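# Return the grip50 gripper to the stand's free slot

## Task

Hang the grip50 parallel gripper in the one unoccupied slot of the tool stand, pushed fully home so it sits completely in place (otherwise the task fails); then unlock it and withdraw the tool changer a good distance from it, leaving the gripper behind. While locked on, the tool is treated as part of the arm. Nothing may be dropped or knocked off the table.

## Robot and tools

Robot: one Doosan M1013 six-joint arm ending in a tool changer. The changer's flat face is the reported end effector. Two tools exist: grip50 (50 mm parallel gripper) and grip85 (85 mm gripper). At the start grip50 is locked on and must go back to the stand.

Frames. Scene frame: origin on the table top under the arm base, +z up, +y to the left when facing along +x. The state line reports the face centre position in metres (end_effector_position), its orientation as a quaternion w,x,y,z, and linear/angular velocity (m/s, rad/s). The face has its own axes: +z points out of the face away from the arm; both grippers close along face x. grip50's grip point sits at (0, -25, 180) mm in face axes. A tool plate fits only with face -y aimed at the open side of the stand fork.

The 13-number row (all values -1 to 1), in order: dx, dy, dz, rx, ry, rz, tool/lock, grip50_position, grip50_force_limit, grip50_speed, grip85_position, grip85_force_limit, grip85_speed. The first six are an offset, not a pose: a target for the face expressed in the face's own axes, relative to the face pose shown in the most recent result (before any result in this scene, or for a second call inside one reply, relative to where the robot is when the action begins). Scale: 1.0 equals 0.6 m for dx..dz and 180 degrees for rx..rz; rx, ry, rz form a single rotation vector. Every row in one action counts from that same reference, not from the previous row, so all zeros means return to the reference. lock: positive locks, negative unlocks (about 1 s), 0 keeps the last command. Gripper position +1 is fully open; force_limit -1..+1 maps to about 20..185 N (grip50); speed -1..+1 maps to about 20..150 mm/s. Gripper commands only act when tool_id names that tool and its readings are numbers.

Tools:
- execute_actions {actions, pictures}: actions holds at most one item. Empty list = just read the state. A motion item is {rows: [1..15 rows], steps: up to 15}; each step is 1/30 s and the final row repeats for leftover steps. A wait item is {steps: up to 300}, counted from the previous result, reply time included. pictures (boolean) toggles images.
- move {target, speed}: target is one 13-number row (same offset rules); the face follows a straight path there lasting 0.5-10 s. speed in m/s, 0.002-0.5 (default 0.25), rotation capped at twice that in rad/s. It does not avoid obstacles and may overshoot speed near full stretch.
- wait {seconds 0-10}: lets time pass with no new command.
- zoom_image {camera: cam_high, cam_low or cam_wrist, region [x0,y0,x1,y1] pixels, at most 504x504}.
- read_manual {section: "licences"}: licence text only.
- finished_scene {scene}: ends and grades the scene; irreversible.

Limits: each control step the commanded pose is clipped to within 70 mm and 16 degrees of the measured pose, so long offsets take several actions; check the reported pose and command the remainder. Position wins over orientation if both cannot be met.

Result lines: state line as above; "pose unreachable" means the clearance check altered or blocked the command; HELD marks steps not sent; "Hand target" is where the controller currently drives the face. A move adds a "move:" line: done (settled near target), off_target, moving, held or fault, plus limits (paced = clipped, held = some steps blocked) and distance to target. Tool readings: tool_id (grip50, grip85, none), plate_near, locked, unlocked, in_stand, unlock_refused, and per-gripper values such as object_status and position_measured (n/a while the tool starts up or is absent).

Returning the tool: a stand slot is a fork whose arms lie 40-70 mm either side of the slot centre along face x, with front ends 45 mm toward the open side and tops 18 mm below a hung plate's face; 10 mm stops retain the plate; slots are 180 mm apart. Bring the tool in line with the empty slot about 20 mm above its seated height (between 10 and 30 mm) and at least 110 mm out from the open side, i.e. displaced along face -y. Slide in along face +y, then lower about 20 mm until in_stand reads 1. Stay still, send lock -1, wait for unlocked = 1. Unlocking anywhere else is refused (unlock_refused = 1). Then back the changer straight off the plate along face -z and keep going well clear; in_stand returns to 0 once the face leaves. Mind the changer's bulk: 63 mm wide at the face, a contact block reaching 46 mm on face -y and a lock motor 58 mm on +y.

Avoid: faults stop the arm for 10 s and abandon the call, triggered by a joint hitting its load limit (waist/shoulder 299, elbow 140, wrist joints 39.6 N m) or any external force of 144 N. The arm is stiff, so aiming even slightly past a firm contact can fault; approach slowly. Do not drop, slam or push hard, and keep everything on the table. Time, including thinking, counts.

Each tool is called after ">>>" as name(argument=value, ...), one argument or row to a line, values as JSON.

## Session

>>> execute_actions(
  actions=[],
)

Scene clock: 0.00 s of 6000.00 s.
end_effector_position=(+1.0085, +0.0959, +0.2679) locked=0 unlocked=1 plate_near=0 in_stand=0 unlock_refused=0 tool_id=none grip50_position_measured=n/a grip50_object_status=n/a grip85_position_measured=n/a grip85_object_status=n/a end_effector_quat_wxyz=(+0.218, +0.387, +0.786, -0.431) end_effector_velocity=(+0.000, +0.000, +0.000) end_effector_angular_velocity=(-0.002, -0.001, +0.000)
Joint positions: [ 0.244  0.979  0.958 -0.975  1.537 -0.222]
Joint velocities: [ 0.     0.    -0.    -0.002  0.001  0.001]
Joint torques (N m, as the joint torque sensors report them, + toward a larger angle): no reading
Hand target: +1.009, +0.096, +0.268; +0.218, +0.387, +0.786, -0.431

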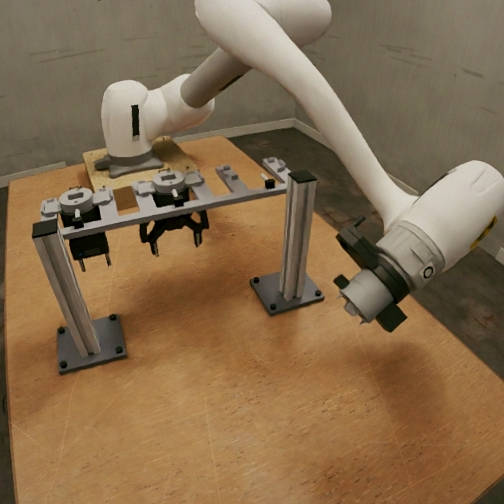

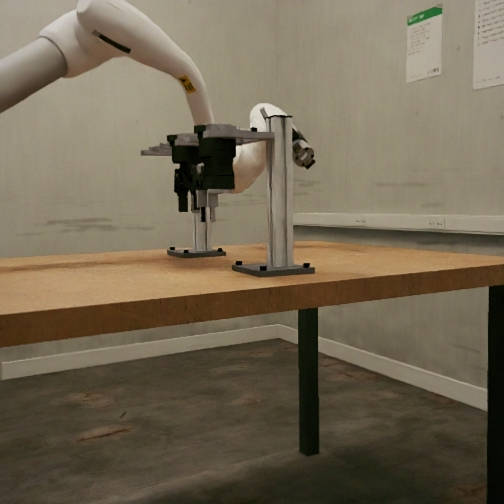

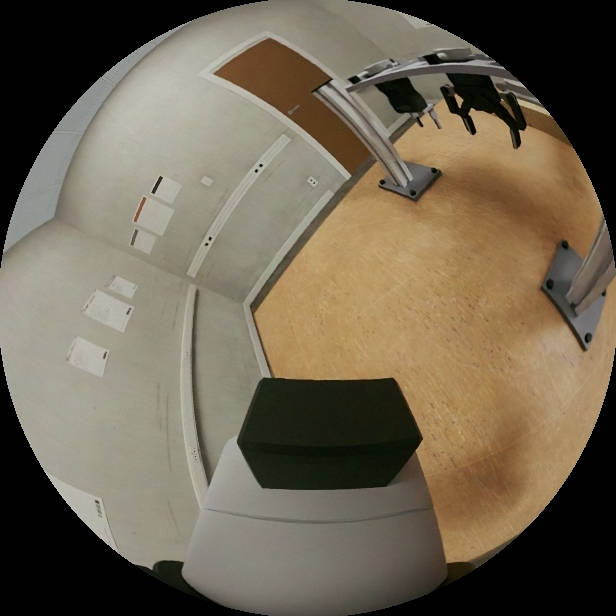

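>>> zoom_image(
  camera="cam_high",
  region=[20, 140, 330, 290],
)

>>> zoom_image(
  camera="cam_low",
  region=[120, 90, 340, 290],
)

Region (20, 140, 330, 290) of cam_high's 504x504 image, scaled by 1.626, with more detail than that image has; it fills the top 244 rows of this view, and the rest is white.

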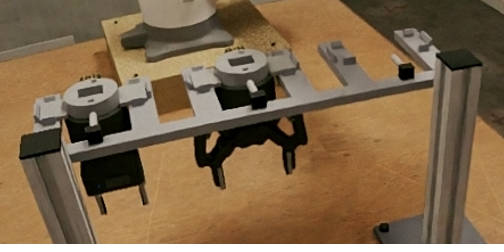

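Region (120, 90, 340, 290) of cam_low's 504x504 image, scaled by 2.291, with more detail than that image has; it fills the top 458 rows of this view, and the rest is white.

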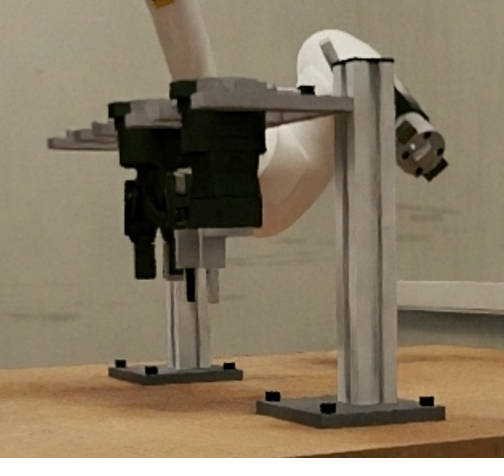

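>>> move(
  target=[-0.197,-0.253,-0.197,-0.0804,0.3188,0.231,0,0,0,0,0,0,0],
  speed=0.3,
)

Scene clock: 30.00 s of 6000.00 s.
end_effector_position=(+0.9587, +0.0965, +0.4884) locked=0 unlocked=1 plate_near=0 in_stand=0 unlock_refused=0 tool_id=none grip50_position_measured=n/a grip50_object_status=n/a grip85_position_measured=n/a grip85_object_status=n/a end_effector_quat_wxyz=(+0.000, +0.755, +0.656, +0.000) end_effector_velocity=(+0.000, +0.000, +0.000) end_effector_angular_velocity=(+0.001, -0.001, -0.000)
Joint positions: [0.09  0.701 0.904 0.002 1.529 0.204]
Joint velocities: [ 0.     0.    -0.001  0.001 -0.     0.001]
Joint torques (N m, as the joint torque sensors report them, + toward a larger angle): [   1.84 -116.32  -46.41    3.99   -0.1    -0.42]
Hand target: +0.959, +0.096, +0.489; +0.000, +0.755, +0.656, +0.000
Off the commanded pose: 0.001 m, 0 deg.
After step 90, 24.53 s passed at rest.
move: done
camera_calibration (this result's frames):
cam_wrist: T_world_to_cam=[[0.123337, 0.991444, -0.042736, -0.190882], [0.943183, -0.103727, 0.315668, -0.990949], [0.308535, -0.0792416, -0.947907, 0.224066], [0, 0, 0, 1]] pos_world=[0.889057, 0.104216, 0.517048]

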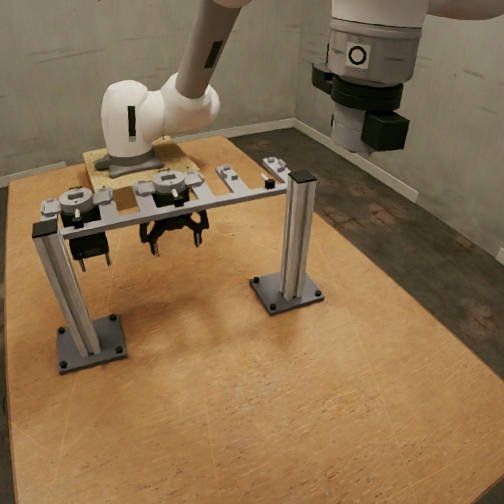

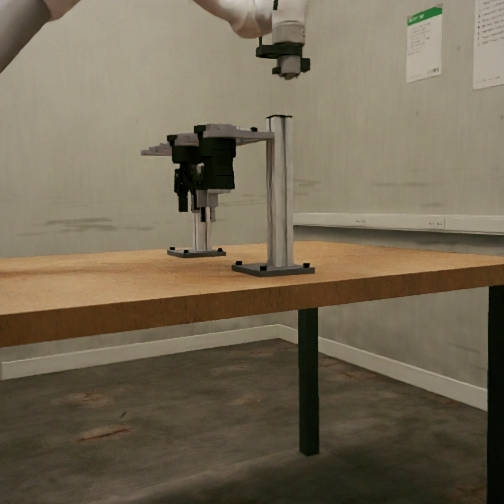

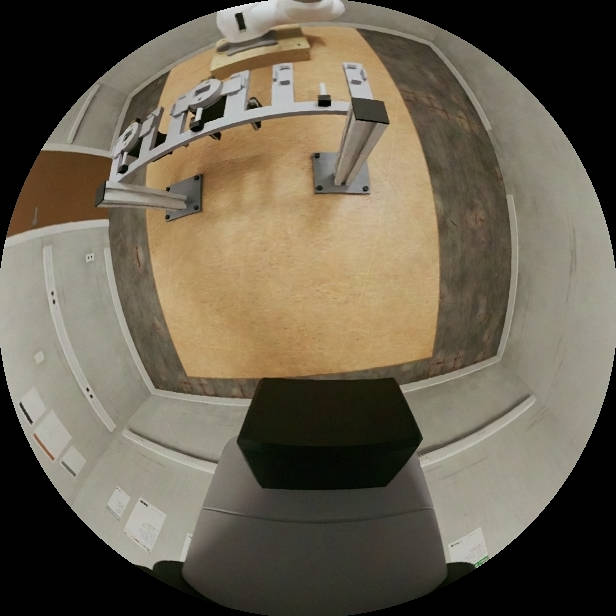

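>>> move(
  target=[-0.3225,-0.424,0.067,0,0,0,0,0,0,0,0,0,0],
  speed=0.3,
)

>>> zoom_image(
  camera="cam_wrist",
  region=[100, 130, 520, 380],
)

Scene clock: 35.10 s of 6000.00 s.
end_effector_position=(+0.6799, -0.0597, +0.4490) locked=0 unlocked=1 plate_near=0 in_stand=0 unlock_refused=0 tool_id=none grip50_position_measured=n/a grip50_object_status=n/a grip85_position_measured=n/a grip85_object_status=n/a end_effector_quat_wxyz=(+0.000, +0.755, +0.656, +0.000) end_effector_velocity=(-0.000, -0.001, +0.000) end_effector_angular_velocity=(+0.000, -0.001, -0.001)
Joint positions: [-0.114  0.246  1.667  0.003  1.22  -0.001]
Joint velocities: [-0.001 -0.001  0.     0.001 -0.    -0.   ]
Joint torques (N m, as the joint torque sensors report them, + toward a larger angle): [  2.05 -73.33 -44.06   3.75  -0.09  -0.41]
Hand target: +0.680, -0.060, +0.449; +0.000, +0.755, +0.656, +0.000
Off the commanded pose: 0.001 m, 0 deg.
After step 90, 0.63 s passed at rest.
move: done
camera_calibration (this result's frames):
cam_wrist: T_world_to_cam=[[0.123701, 0.991378, -0.0432113, -0.00335667], [0.943064, -0.103901, 0.315966, -0.73184], [0.308752, -0.0798364, -0.947786, 0.260065], [0, 0, 0, 1]] pos_world=[0.610291, -0.0519482, 0.477578]

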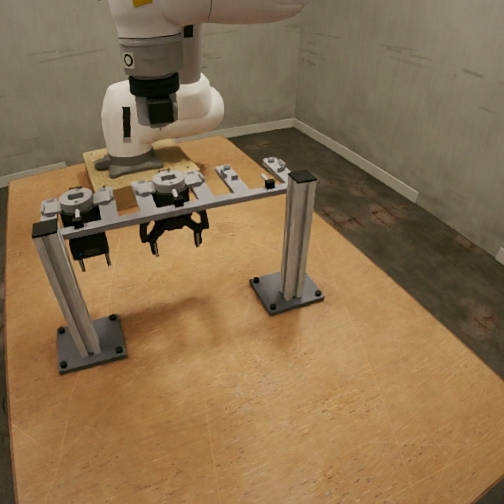

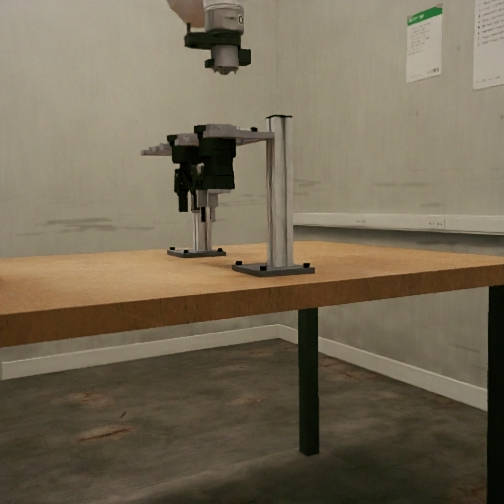

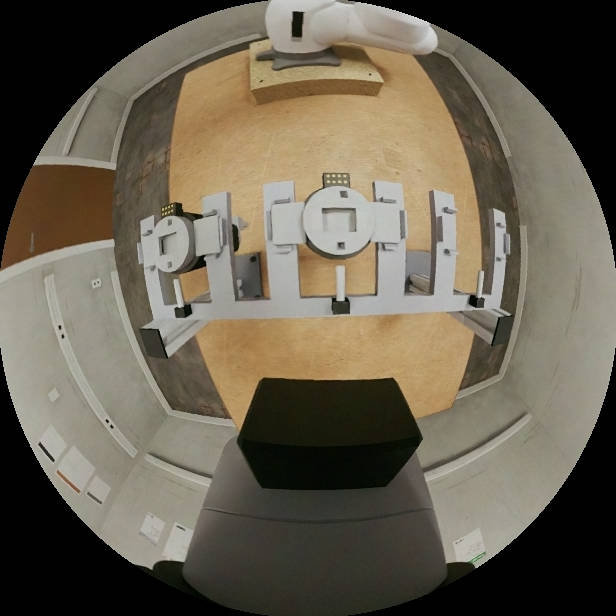

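Region (100, 130, 520, 380) of cam_wrist's 616x616 image, scaled by 1.200, with more detail than that image has; it fills the top 300 rows of this view, and the rest is white.

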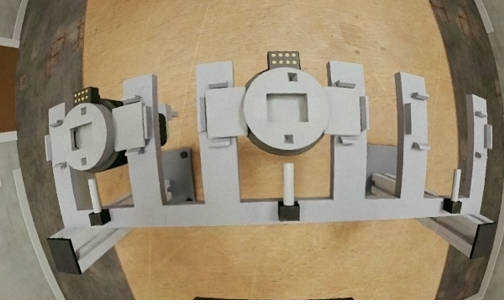

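>>> move(
  target=[-0.2995,0.017,0,0,0,0,0,0,0,0,0,0,0],
  speed=0.3,
)

>>> zoom_image(
  camera="cam_wrist",
  region=[100, 130, 520, 380],
)

Scene clock: 47.43 s of 6000.00 s.
end_effector_position=(+0.6649, -0.2392, +0.4492) locked=0 unlocked=1 plate_near=0 in_stand=0 unlock_refused=0 tool_id=none grip50_position_measured=n/a grip50_object_status=n/a grip85_position_measured=n/a grip85_object_status=n/a end_effector_quat_wxyz=(+0.001, +0.755, +0.656, +0.000) end_effector_velocity=(-0.000, +0.000, -0.000) end_effector_angular_velocity=(+0.000, +0.001, +0.000)
Joint positions: [-0.371  0.284  1.619  0.004  1.232 -0.258]
Joint velocities: [ 0.  0.  0. -0.  0. -0.]
Joint torques (N m, as the joint torque sensors report them, + toward a larger angle): [  1.52 -76.78 -44.26   3.75   0.02  -0.44]
Hand target: +0.665, -0.239, +0.449; +0.001, +0.755, +0.656, +0.000
Off the commanded pose: 0.000 m, 0 deg.
After step 90, 8.33 s passed at rest.
move: done
camera_calibration (this result's frames):
cam_wrist: T_world_to_cam=[[0.123607, 0.991364, -0.0438074, 0.176806], [0.943024, -0.103608, 0.316182, -0.736388], [0.308913, -0.0803937, -0.947687, 0.250325], [0, 0, 0, 1]] pos_world=[0.595249, -0.23145, 0.477808]

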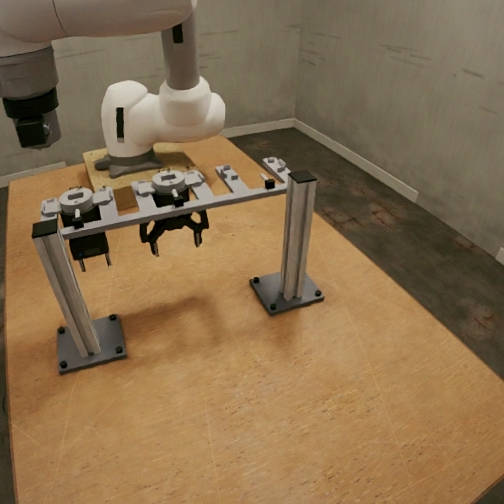

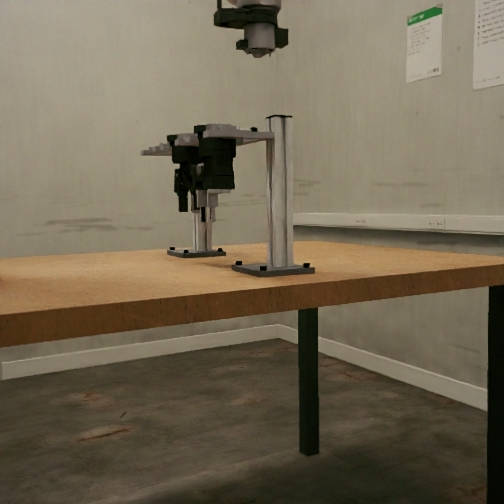

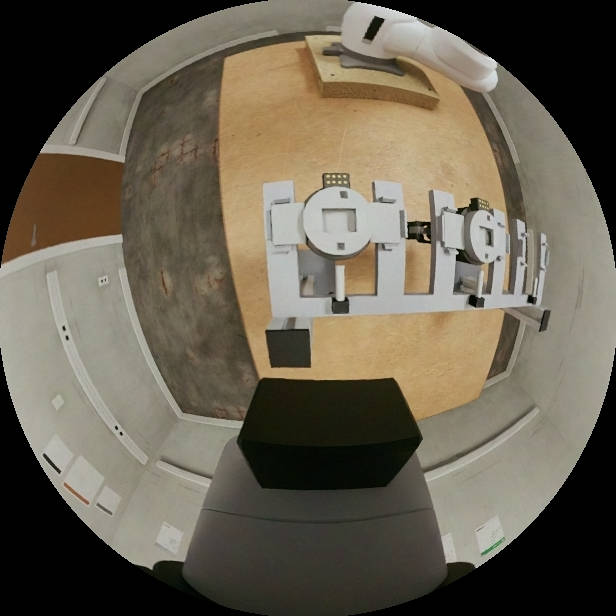

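Region (100, 130, 520, 380) of cam_wrist's 616x616 image, scaled by 1.200, with more detail than that image has; it fills the top 300 rows of this view, and the rest is white.

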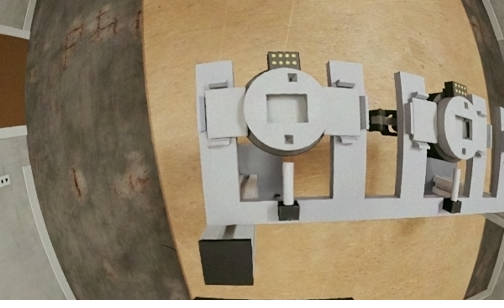

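>>> move(
  target=[0.0294,-0.1497,0.18,0,0,-0.018,0,0,0,0,0,0,0],
  speed=0.2,
)

>>> zoom_image(
  camera="cam_wrist",
  region=[150, 250, 500, 500],
)

Scene clock: 52.67 s of 6000.00 s.
end_effector_position=(+0.5784, -0.2094, +0.3414) locked=0 unlocked=1 plate_near=0 in_stand=0 unlock_refused=0 tool_id=none grip50_position_measured=n/a grip50_object_status=n/a grip85_position_measured=n/a grip85_object_status=n/a end_effector_quat_wxyz=(+0.001, +0.736, +0.677, +0.000) end_effector_velocity=(-0.000, +0.001, -0.001) end_effector_angular_velocity=(+0.000, +0.002, +0.002)
Joint positions: [-0.38   0.226  1.91   0.005  0.998 -0.325]
Joint velocities: [ 0.001 -0.     0.001 -0.001  0.     0.   ]
Joint torques (N m, as the joint torque sensors report them, + toward a larger angle): [  1.52 -65.73 -39.32   3.24   0.06  -0.43]
Hand target: +0.578, -0.209, +0.341; +0.001, +0.736, +0.677, -0.000
Off the commanded pose: 0.000 m, 0 deg.
After step 90, 1.17 s passed at rest.
move: done
camera_calibration (this result's frames):
cam_wrist: T_world_to_cam=[[0.0676736, 0.996736, -0.0440233, 0.186769], [0.947357, -0.0503555, 0.316195, -0.608948], [0.312946, -0.0631038, -0.947672, 0.178512], [0, 0, 0, 1]] pos_world=[0.508387, -0.205558, 0.36994]

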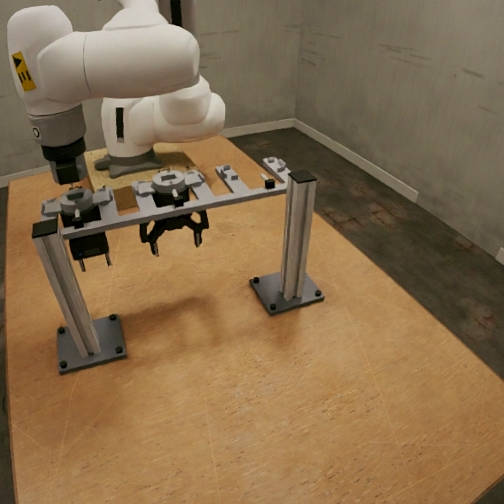

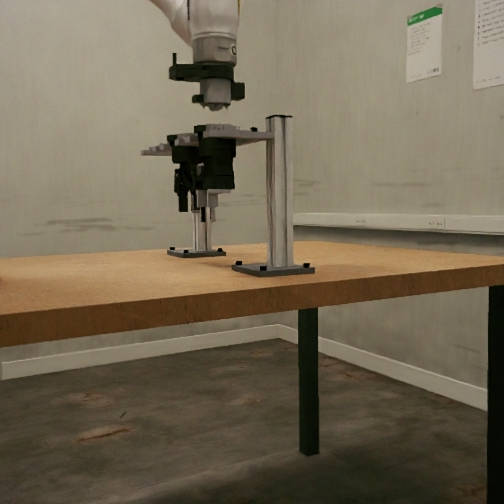

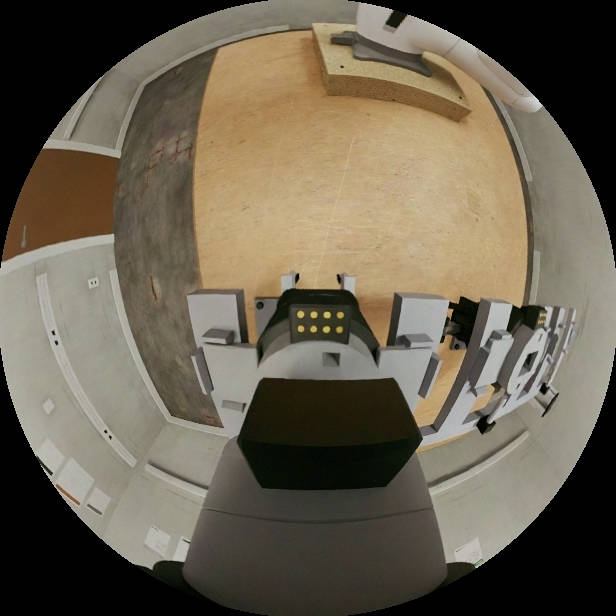

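Region (150, 250, 500, 500) of cam_wrist's 616x616 image, scaled by 1.440, with more detail than that image has; it fills the top 360 rows of this view, and the rest is white.

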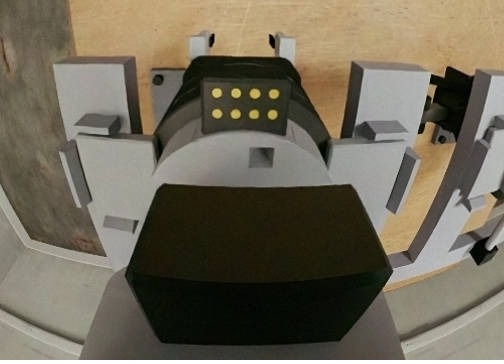

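>>> move(
  target=[0,0,0.04,0,0,0,0,0,0,0,0,0,0],
  speed=0.05,
)

>>> zoom_image(
  camera="cam_wrist",
  region=[150, 250, 500, 500],
)

>>> zoom_image(
  camera="cam_low",
  region=[170, 70, 270, 160],
)

>>> zoom_image(
  camera="cam_high",
  region=[25, 140, 135, 240],
)

Scene clock: 63.93 s of 6000.00 s.
end_effector_position=(+0.5783, -0.2095, +0.3174) locked=0 unlocked=1 plate_near=0 in_stand=0 unlock_refused=0 tool_id=none grip50_position_measured=n/a grip50_object_status=n/a grip85_position_measured=n/a grip85_object_status=n/a end_effector_quat_wxyz=(+0.001, +0.736, +0.677, -0.000) end_effector_velocity=(+0.002, +0.001, +0.001) end_effector_angular_velocity=(-0.000, -0.003, +0.002)
Joint positions: [-0.38   0.249  1.931  0.005  0.954 -0.325]
Joint velocities: [ 0.003 -0.    -0.002  0.001 -0.001 -0.   ]
Joint torques (N m, as the joint torque sensors report them, + toward a larger angle): [  1.72 -65.86 -38.1    3.14  -0.02  -0.38]
Hand target: +0.578, -0.209, +0.317; +0.001, +0.736, +0.677, -0.000
Off the commanded pose: 0.000 m, 0 deg.
After step 90, 7.53 s passed at rest.
move: done
camera_calibration (this result's frames):
cam_wrist: T_world_to_cam=[[0.0676464, 0.996732, -0.0441607, 0.185835], [0.947381, -0.0502906, 0.316134, -0.601291], [0.31288, -0.0632223, -0.947686, 0.15578], [0, 0, 0, 1]] pos_world=[0.508341, -0.205619, 0.345925]

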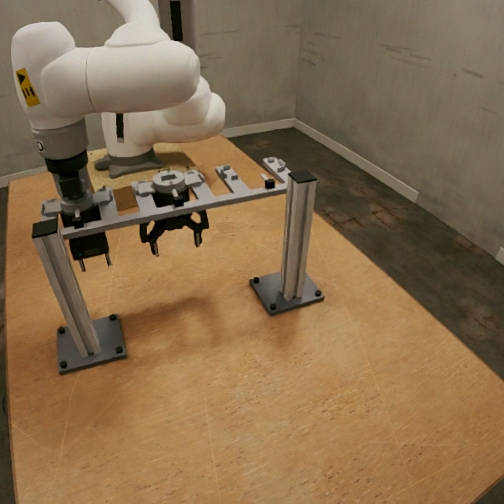

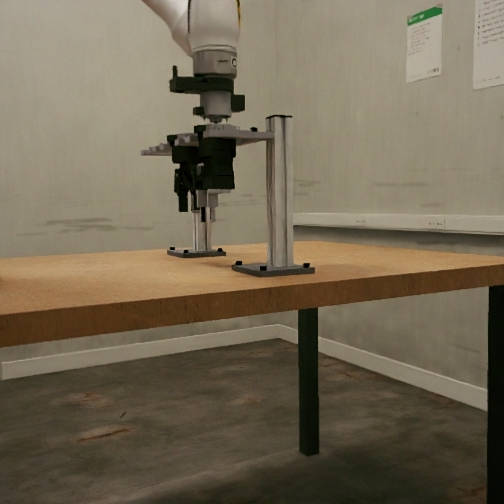

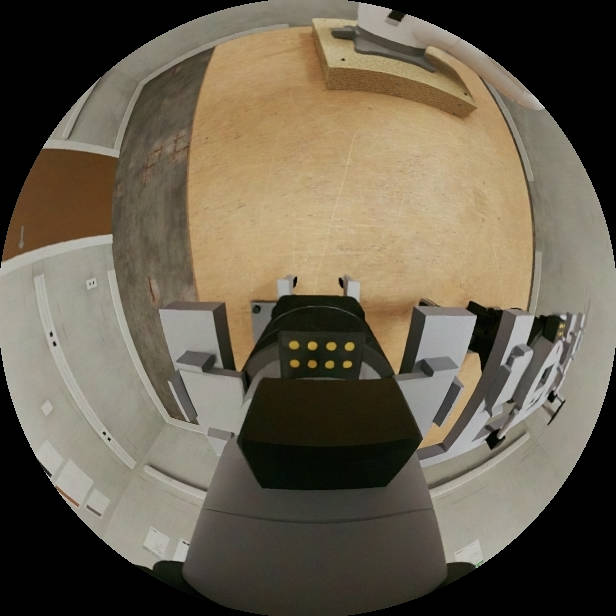

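Region (150, 250, 500, 500) of cam_wrist's 616x616 image, scaled by 1.440, with more detail than that image has; it fills the top 360 rows of this view, and the rest is white.

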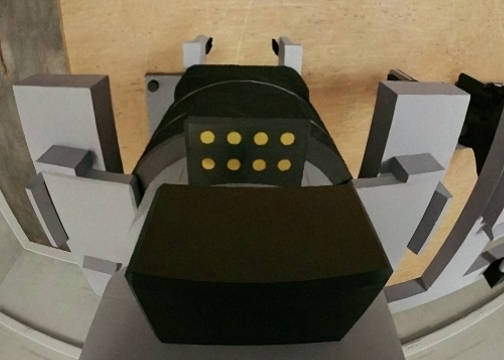

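Region (170, 70, 270, 160) of cam_low's 504x504 image, scaled by 5.040, with more detail than that image has; it fills the top 454 rows of this view, and the rest is white.

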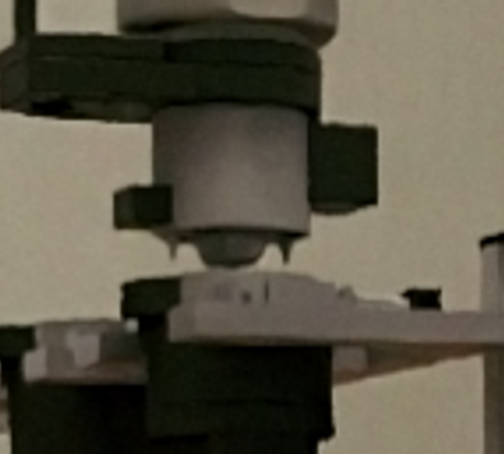

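Region (25, 140, 135, 240) of cam_high's 504x504 image, scaled by 4.582, with more detail than that image has; it fills the top 458 rows of this view, and the rest is white.

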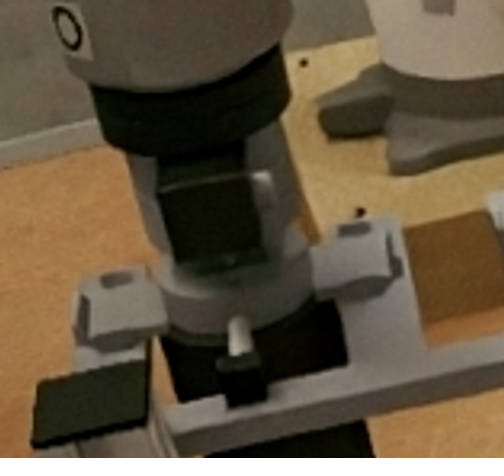

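>>> move(
  target=[-0.0015,0.0045,0.006,0,0,0,0,0,0,0,0,0,0],
  speed=0.02,
)

>>> zoom_image(
  camera="cam_wrist",
  region=[240, 300, 420, 420],
)

>>> zoom_image(
  camera="cam_low",
  region=[180, 90, 250, 150],
)

Scene clock: 81.67 s of 6000.00 s.
end_effector_position=(+0.5809, -0.2106, +0.3138) locked=0 unlocked=1 plate_near=0 in_stand=0 unlock_refused=0 tool_id=none grip50_position_measured=n/a grip50_object_status=n/a grip85_position_measured=n/a grip85_object_status=n/a end_effector_quat_wxyz=(+0.001, +0.736, +0.677, -0.000) end_effector_velocity=(-0.000, +0.001, -0.000) end_effector_angular_velocity=(+0.001, +0.001, +0.001)
Joint positions: [-0.38   0.257  1.929  0.005  0.949 -0.325]
Joint velocities: [ 0.001  0.     0.001  0.    -0.    -0.   ]
Joint torques (N m, as the joint torque sensors report them, + toward a larger angle): [  1.77 -67.15 -38.52   3.08  -0.1   -0.44]
Hand target: +0.581, -0.211, +0.314; +0.001, +0.736, +0.677, -0.000
Off the commanded pose: 0.000 m, 0 deg.
After step 90, 14.03 s passed at rest.
move: done
camera_calibration (this result's frames):
cam_wrist: T_world_to_cam=[[0.0677292, 0.99673, -0.0440645, 0.186526], [0.947363, -0.050397, 0.316171, -0.602712], [0.312916, -0.063159, -0.947678, 0.151465], [0, 0, 0, 1]] pos_world=[0.510958, -0.206725, 0.342319]

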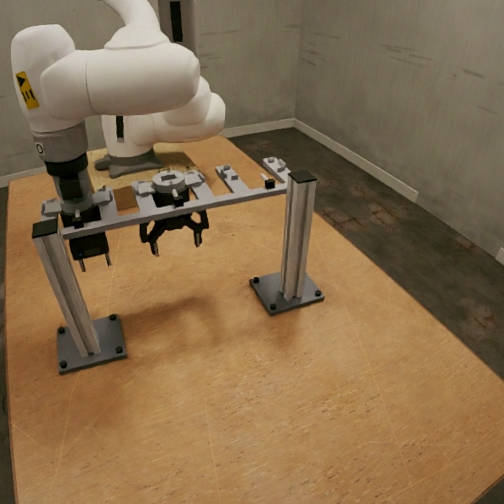

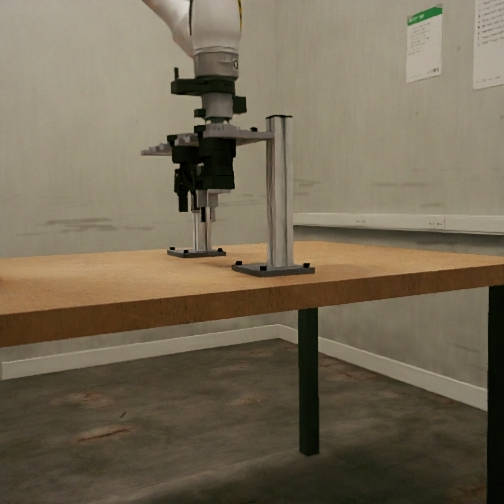

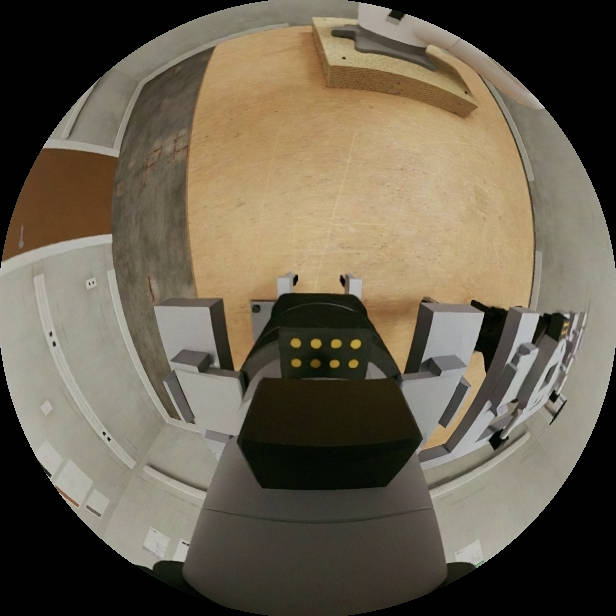

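Region (240, 300, 420, 420) of cam_wrist's 616x616 image, scaled by 2.800, with more detail than that image has.

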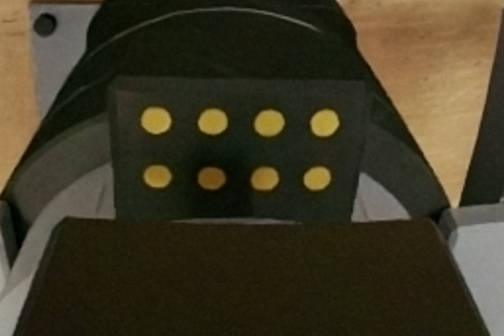

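Region (180, 90, 250, 150) of cam_low's 504x504 image, scaled by 7.200, with more detail than that image has; it fills the top 432 rows of this view, and the rest is white.

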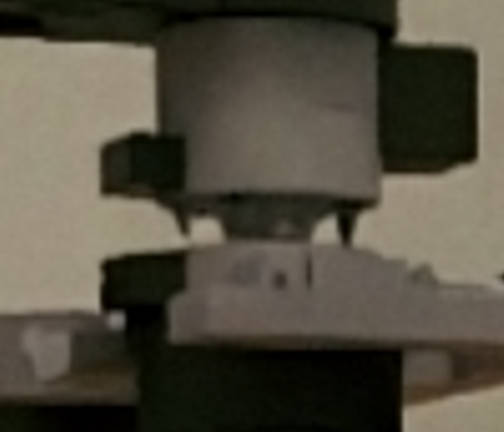

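>>> move(
  target=[0,0,0.02,0,0,0,0,0,0,0,0,0,0],
  speed=0.01,
)

>>> zoom_image(
  camera="cam_low",
  region=[180, 90, 250, 150],
)

Scene clock: 88.53 s of 6000.00 s.
end_effector_position=(+0.5809, -0.2106, +0.3017) locked=0 unlocked=1 plate_near=1 in_stand=1 unlock_refused=0 tool_id=none grip50_position_measured=n/a grip50_object_status=n/a grip85_position_measured=n/a grip85_object_status=n/a end_effector_quat_wxyz=(+0.001, +0.736, +0.677, -0.000) end_effector_velocity=(+0.001, +0.001, +0.000) end_effector_angular_velocity=(+0.000, -0.000, +0.001)
Joint positions: [-0.38   0.269  1.939  0.005  0.927 -0.325]
Joint velocities: [ 0.002 -0.    -0.001  0.001  0.001  0.001]
Joint torques (N m, as the joint torque sensors report them, + toward a larger angle): [  3.86 -63.74 -40.99   3.66  -1.9   -0.33]
Hand target: +0.581, -0.211, +0.302; +0.001, +0.736, +0.677, -0.000
Off the commanded pose: 0.000 m, 0 deg.
After step 90, 2.43 s passed at rest.
move: done
camera_calibration (this result's frames):
cam_wrist: T_world_to_cam=[[0.0677432, 0.996729, -0.044077, 0.18601], [0.947383, -0.0504106, 0.316108, -0.598868], [0.312852, -0.063172, -0.947699, 0.140134], [0, 0, 0, 1]] pos_world=[0.510915, -0.206738, 0.330311]

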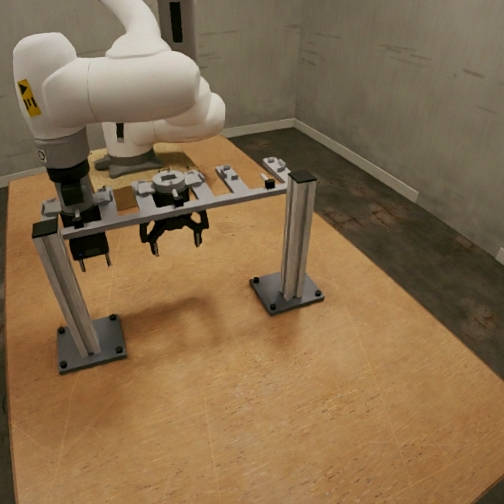

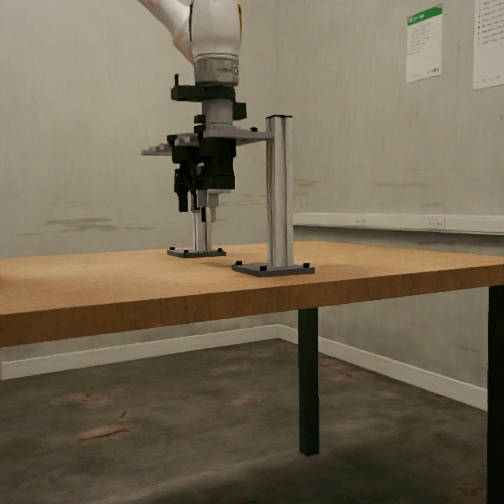

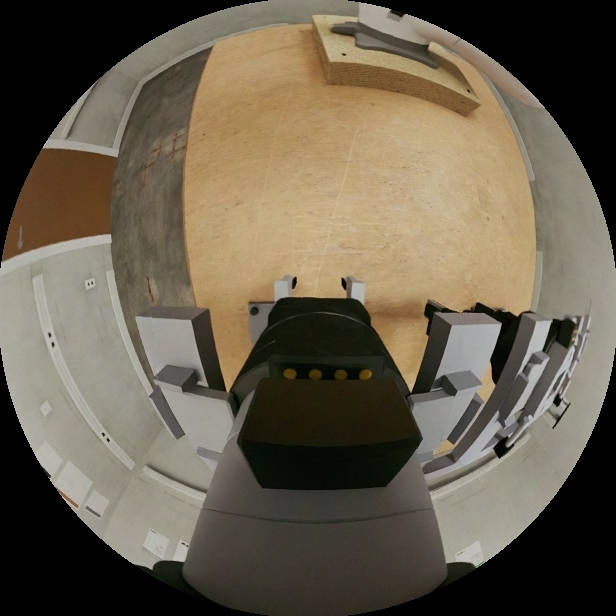

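Region (180, 90, 250, 150) of cam_low's 504x504 image, scaled by 7.200, with more detail than that image has; it fills the top 432 rows of this view, and the rest is white.

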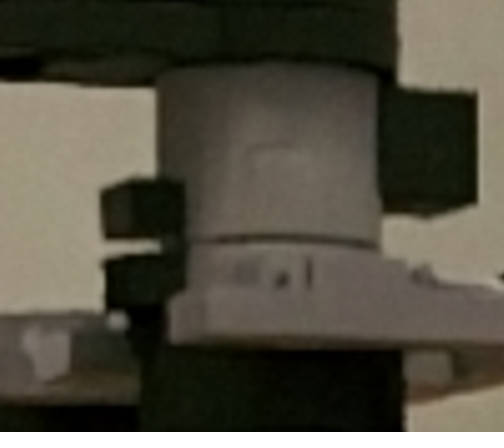

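>>> execute_actions(
  actions=[
    {"rows":[[0,0,0.001,0,0,0,1,1,0,0,0,0,0]],"steps":15},
  ],
  pictures=false,
)

>>> execute_actions(
  actions=[
    {"steps":30},
  ],
  pictures=false,
)

Scene clock: 91.67 s of 6000.00 s.
end_effector_position=(+0.5809, -0.2106, +0.3011) locked=0 unlocked=0 plate_near=1 in_stand=1 unlock_refused=0 tool_id=none grip50_position_measured=n/a grip50_object_status=n/a grip85_position_measured=n/a grip85_object_status=n/a end_effector_quat_wxyz=(+0.001, +0.736, +0.677, -0.000) end_effector_velocity=(+0.001, -0.001, +0.001) end_effector_angular_velocity=(-0.001, -0.001, -0.000)
Joint positions: [-0.38   0.27   1.939  0.005  0.925 -0.325]
Joint velocities: [-0.    -0.    -0.002 -0.     0.    -0.   ]
Joint torques (N m, as the joint torque sensors report them, + toward a larger angle): [  7.27 -54.4  -45.31   4.77  -5.42  -0.29]
Hand target: +0.581, -0.211, +0.301; +0.001, +0.736, +0.677, -0.000
Off the commanded pose: 0.000 m, 0 deg.
Steps of this call (steps 1 to 79: nothing new was sent; steps 80 to 94: all 15 steps of this action). Readings (end_effector_position | what the end effector reports):
80: (+0.5809, -0.2106, +0.3017) | locked=0 unlocked=0 plate_near=1 in_stand=1 unlock_refused=0 tool_id=none grip50_position_measured=n/a grip50_object_status=n/a grip85_position_measured=n/a grip85_object_status=n/a
81: (+0.5810, -0.2106, +0.3016) | locked=0 unlocked=0 plate_near=1 in_stand=1 unlock_refused=0 tool_id=none grip50_position_measured=n/a grip50_object_status=n/a grip85_position_measured=n/a grip85_object_status=n/a
83: (+0.5810, -0.2106, +0.3013) | locked=0 unlocked=0 plate_near=1 in_stand=1 unlock_refused=0 tool_id=none grip50_position_measured=n/a grip50_object_status=n/a grip85_position_measured=n/a grip85_object_status=n/a
87: (+0.5809, -0.2106, +0.3012) | locked=0 unlocked=0 plate_near=1 in_stand=1 unlock_refused=0 tool_id=none grip50_position_measured=n/a grip50_object_status=n/a grip85_position_measured=n/a grip85_object_status=n/a
94: the state above

Scene clock: 92.67 s of 6000.00 s.
end_effector_position=(+0.5809, -0.2106, +0.3011) locked=1 unlocked=0 plate_near=1 in_stand=1 unlock_refused=0 tool_id=grip50 grip50_position_measured=n/a grip50_object_status=n/a grip85_position_measured=n/a grip85_object_status=n/a end_effector_quat_wxyz=(+0.001, +0.736, +0.677, -0.000) end_effector_velocity=(-0.000, -0.000, -0.000) end_effector_angular_velocity=(-0.001, -0.001, -0.001)
Joint positions: [-0.38   0.27   1.939  0.005  0.925 -0.325]
Joint velocities: [-0.001 -0.     0.001 -0.    -0.001  0.   ]
Joint torques (N m, as the joint torque sensors report them, + toward a larger angle): [  9.52 -61.57 -47.81   2.73  -5.26  -2.15]
Hand target: +0.581, -0.211, +0.301; +0.001, +0.736, +0.677, -0.000
Off the commanded pose: 0.000 m, 0 deg.
Steps of this call (steps 1 to 30: nothing new was sent). Readings (end_effector_position | what the end effector reports):
1: (+0.5809, -0.2106, +0.3011) | locked=0 unlocked=0 plate_near=1 in_stand=1 unlock_refused=0 tool_id=none grip50_position_measured=n/a grip50_object_status=n/a grip85_position_measured=n/a grip85_object_status=n/a
2: (+0.5809, -0.2106, +0.3011) | locked=0 unlocked=0 plate_near=1 in_stand=1 unlock_refused=0 tool_id=none grip50_position_measured=n/a grip50_object_status=n/a grip85_position_measured=n/a grip85_object_status=n/a
4: (+0.5809, -0.2106, +0.3011) | locked=0 unlocked=0 plate_near=1 in_stand=1 unlock_refused=0 tool_id=none grip50_position_measured=n/a grip50_object_status=n/a grip85_position_measured=n/a grip85_object_status=n/a
8: (+0.5809, -0.2106, +0.3011) | locked=0 unlocked=0 plate_near=1 in_stand=1 unlock_refused=0 tool_id=none grip50_position_measured=n/a grip50_object_status=n/a grip85_position_measured=n/a grip85_object_status=n/a
30: the state above

>>> move(
  target=[0,-0.001,-0.0003,0,0,0,0,1,0,0,0,0,0],
  speed=0.005,
)

Scene clock: 100.27 s of 6000.00 s.
end_effector_position=(+0.5803, -0.2106, +0.3013) locked=1 unlocked=0 plate_near=1 in_stand=1 unlock_refused=0 tool_id=grip50 grip50_position_measured=3 grip50_object_status=3 grip85_position_measured=n/a grip85_object_status=n/a end_effector_quat_wxyz=(+0.001, +0.736, +0.677, -0.000) end_effector_velocity=(-0.002, -0.001, -0.001) end_effector_angular_velocity=(-0.000, +0.003, -0.002)
Joint positions: [-0.38   0.269  1.94   0.005  0.925 -0.325]
Joint velocities: [-0.002 -0.     0.002 -0.002  0.002  0.001]
Joint torques (N m, as the joint torque sensors report them, + toward a larger angle): [  1.51 -77.11 -44.58   3.01  -0.32  -0.4 ]
Hand target: +0.580, -0.211, +0.301; +0.001, +0.736, +0.677, -0.000
Off the commanded pose: 0.000 m, 0 deg.
After step 120, 2.90 s passed at rest.
move: done
camera_calibration (this result's frames):
cam_wrist: T_world_to_cam=[[0.0677009, 0.99673, -0.0441187, 0.186023], [0.947388, -0.0503576, 0.316103, -0.598145], [0.312847, -0.063198, -0.947699, 0.139874], [0, 0, 0, 1]] pos_world=[0.510321, -0.206696, 0.329841]

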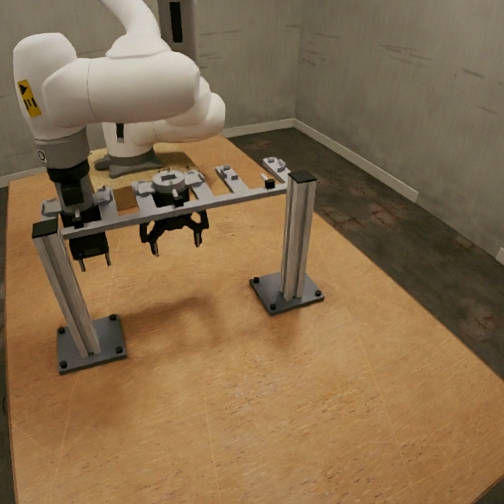

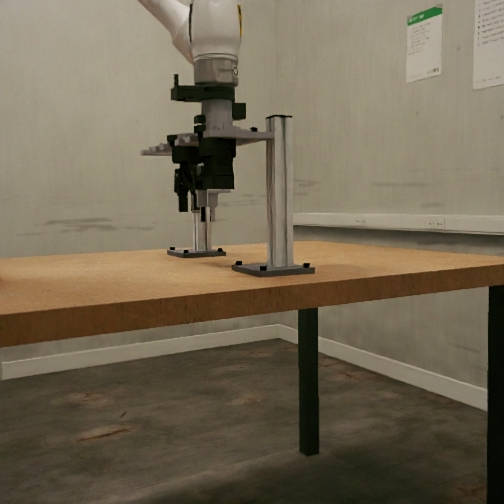

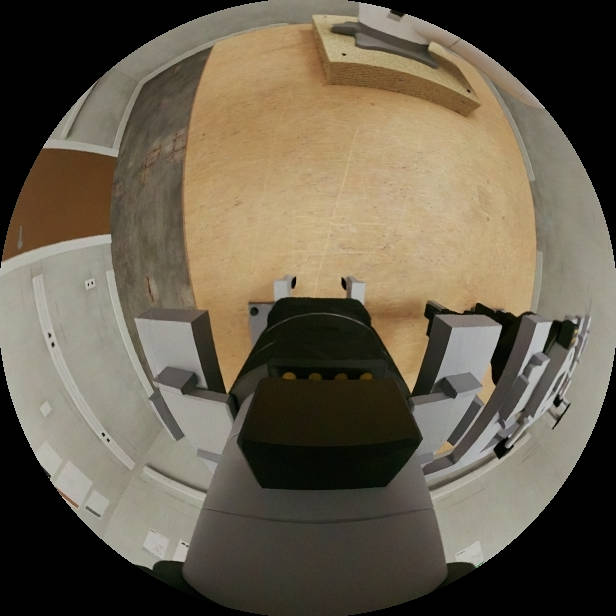

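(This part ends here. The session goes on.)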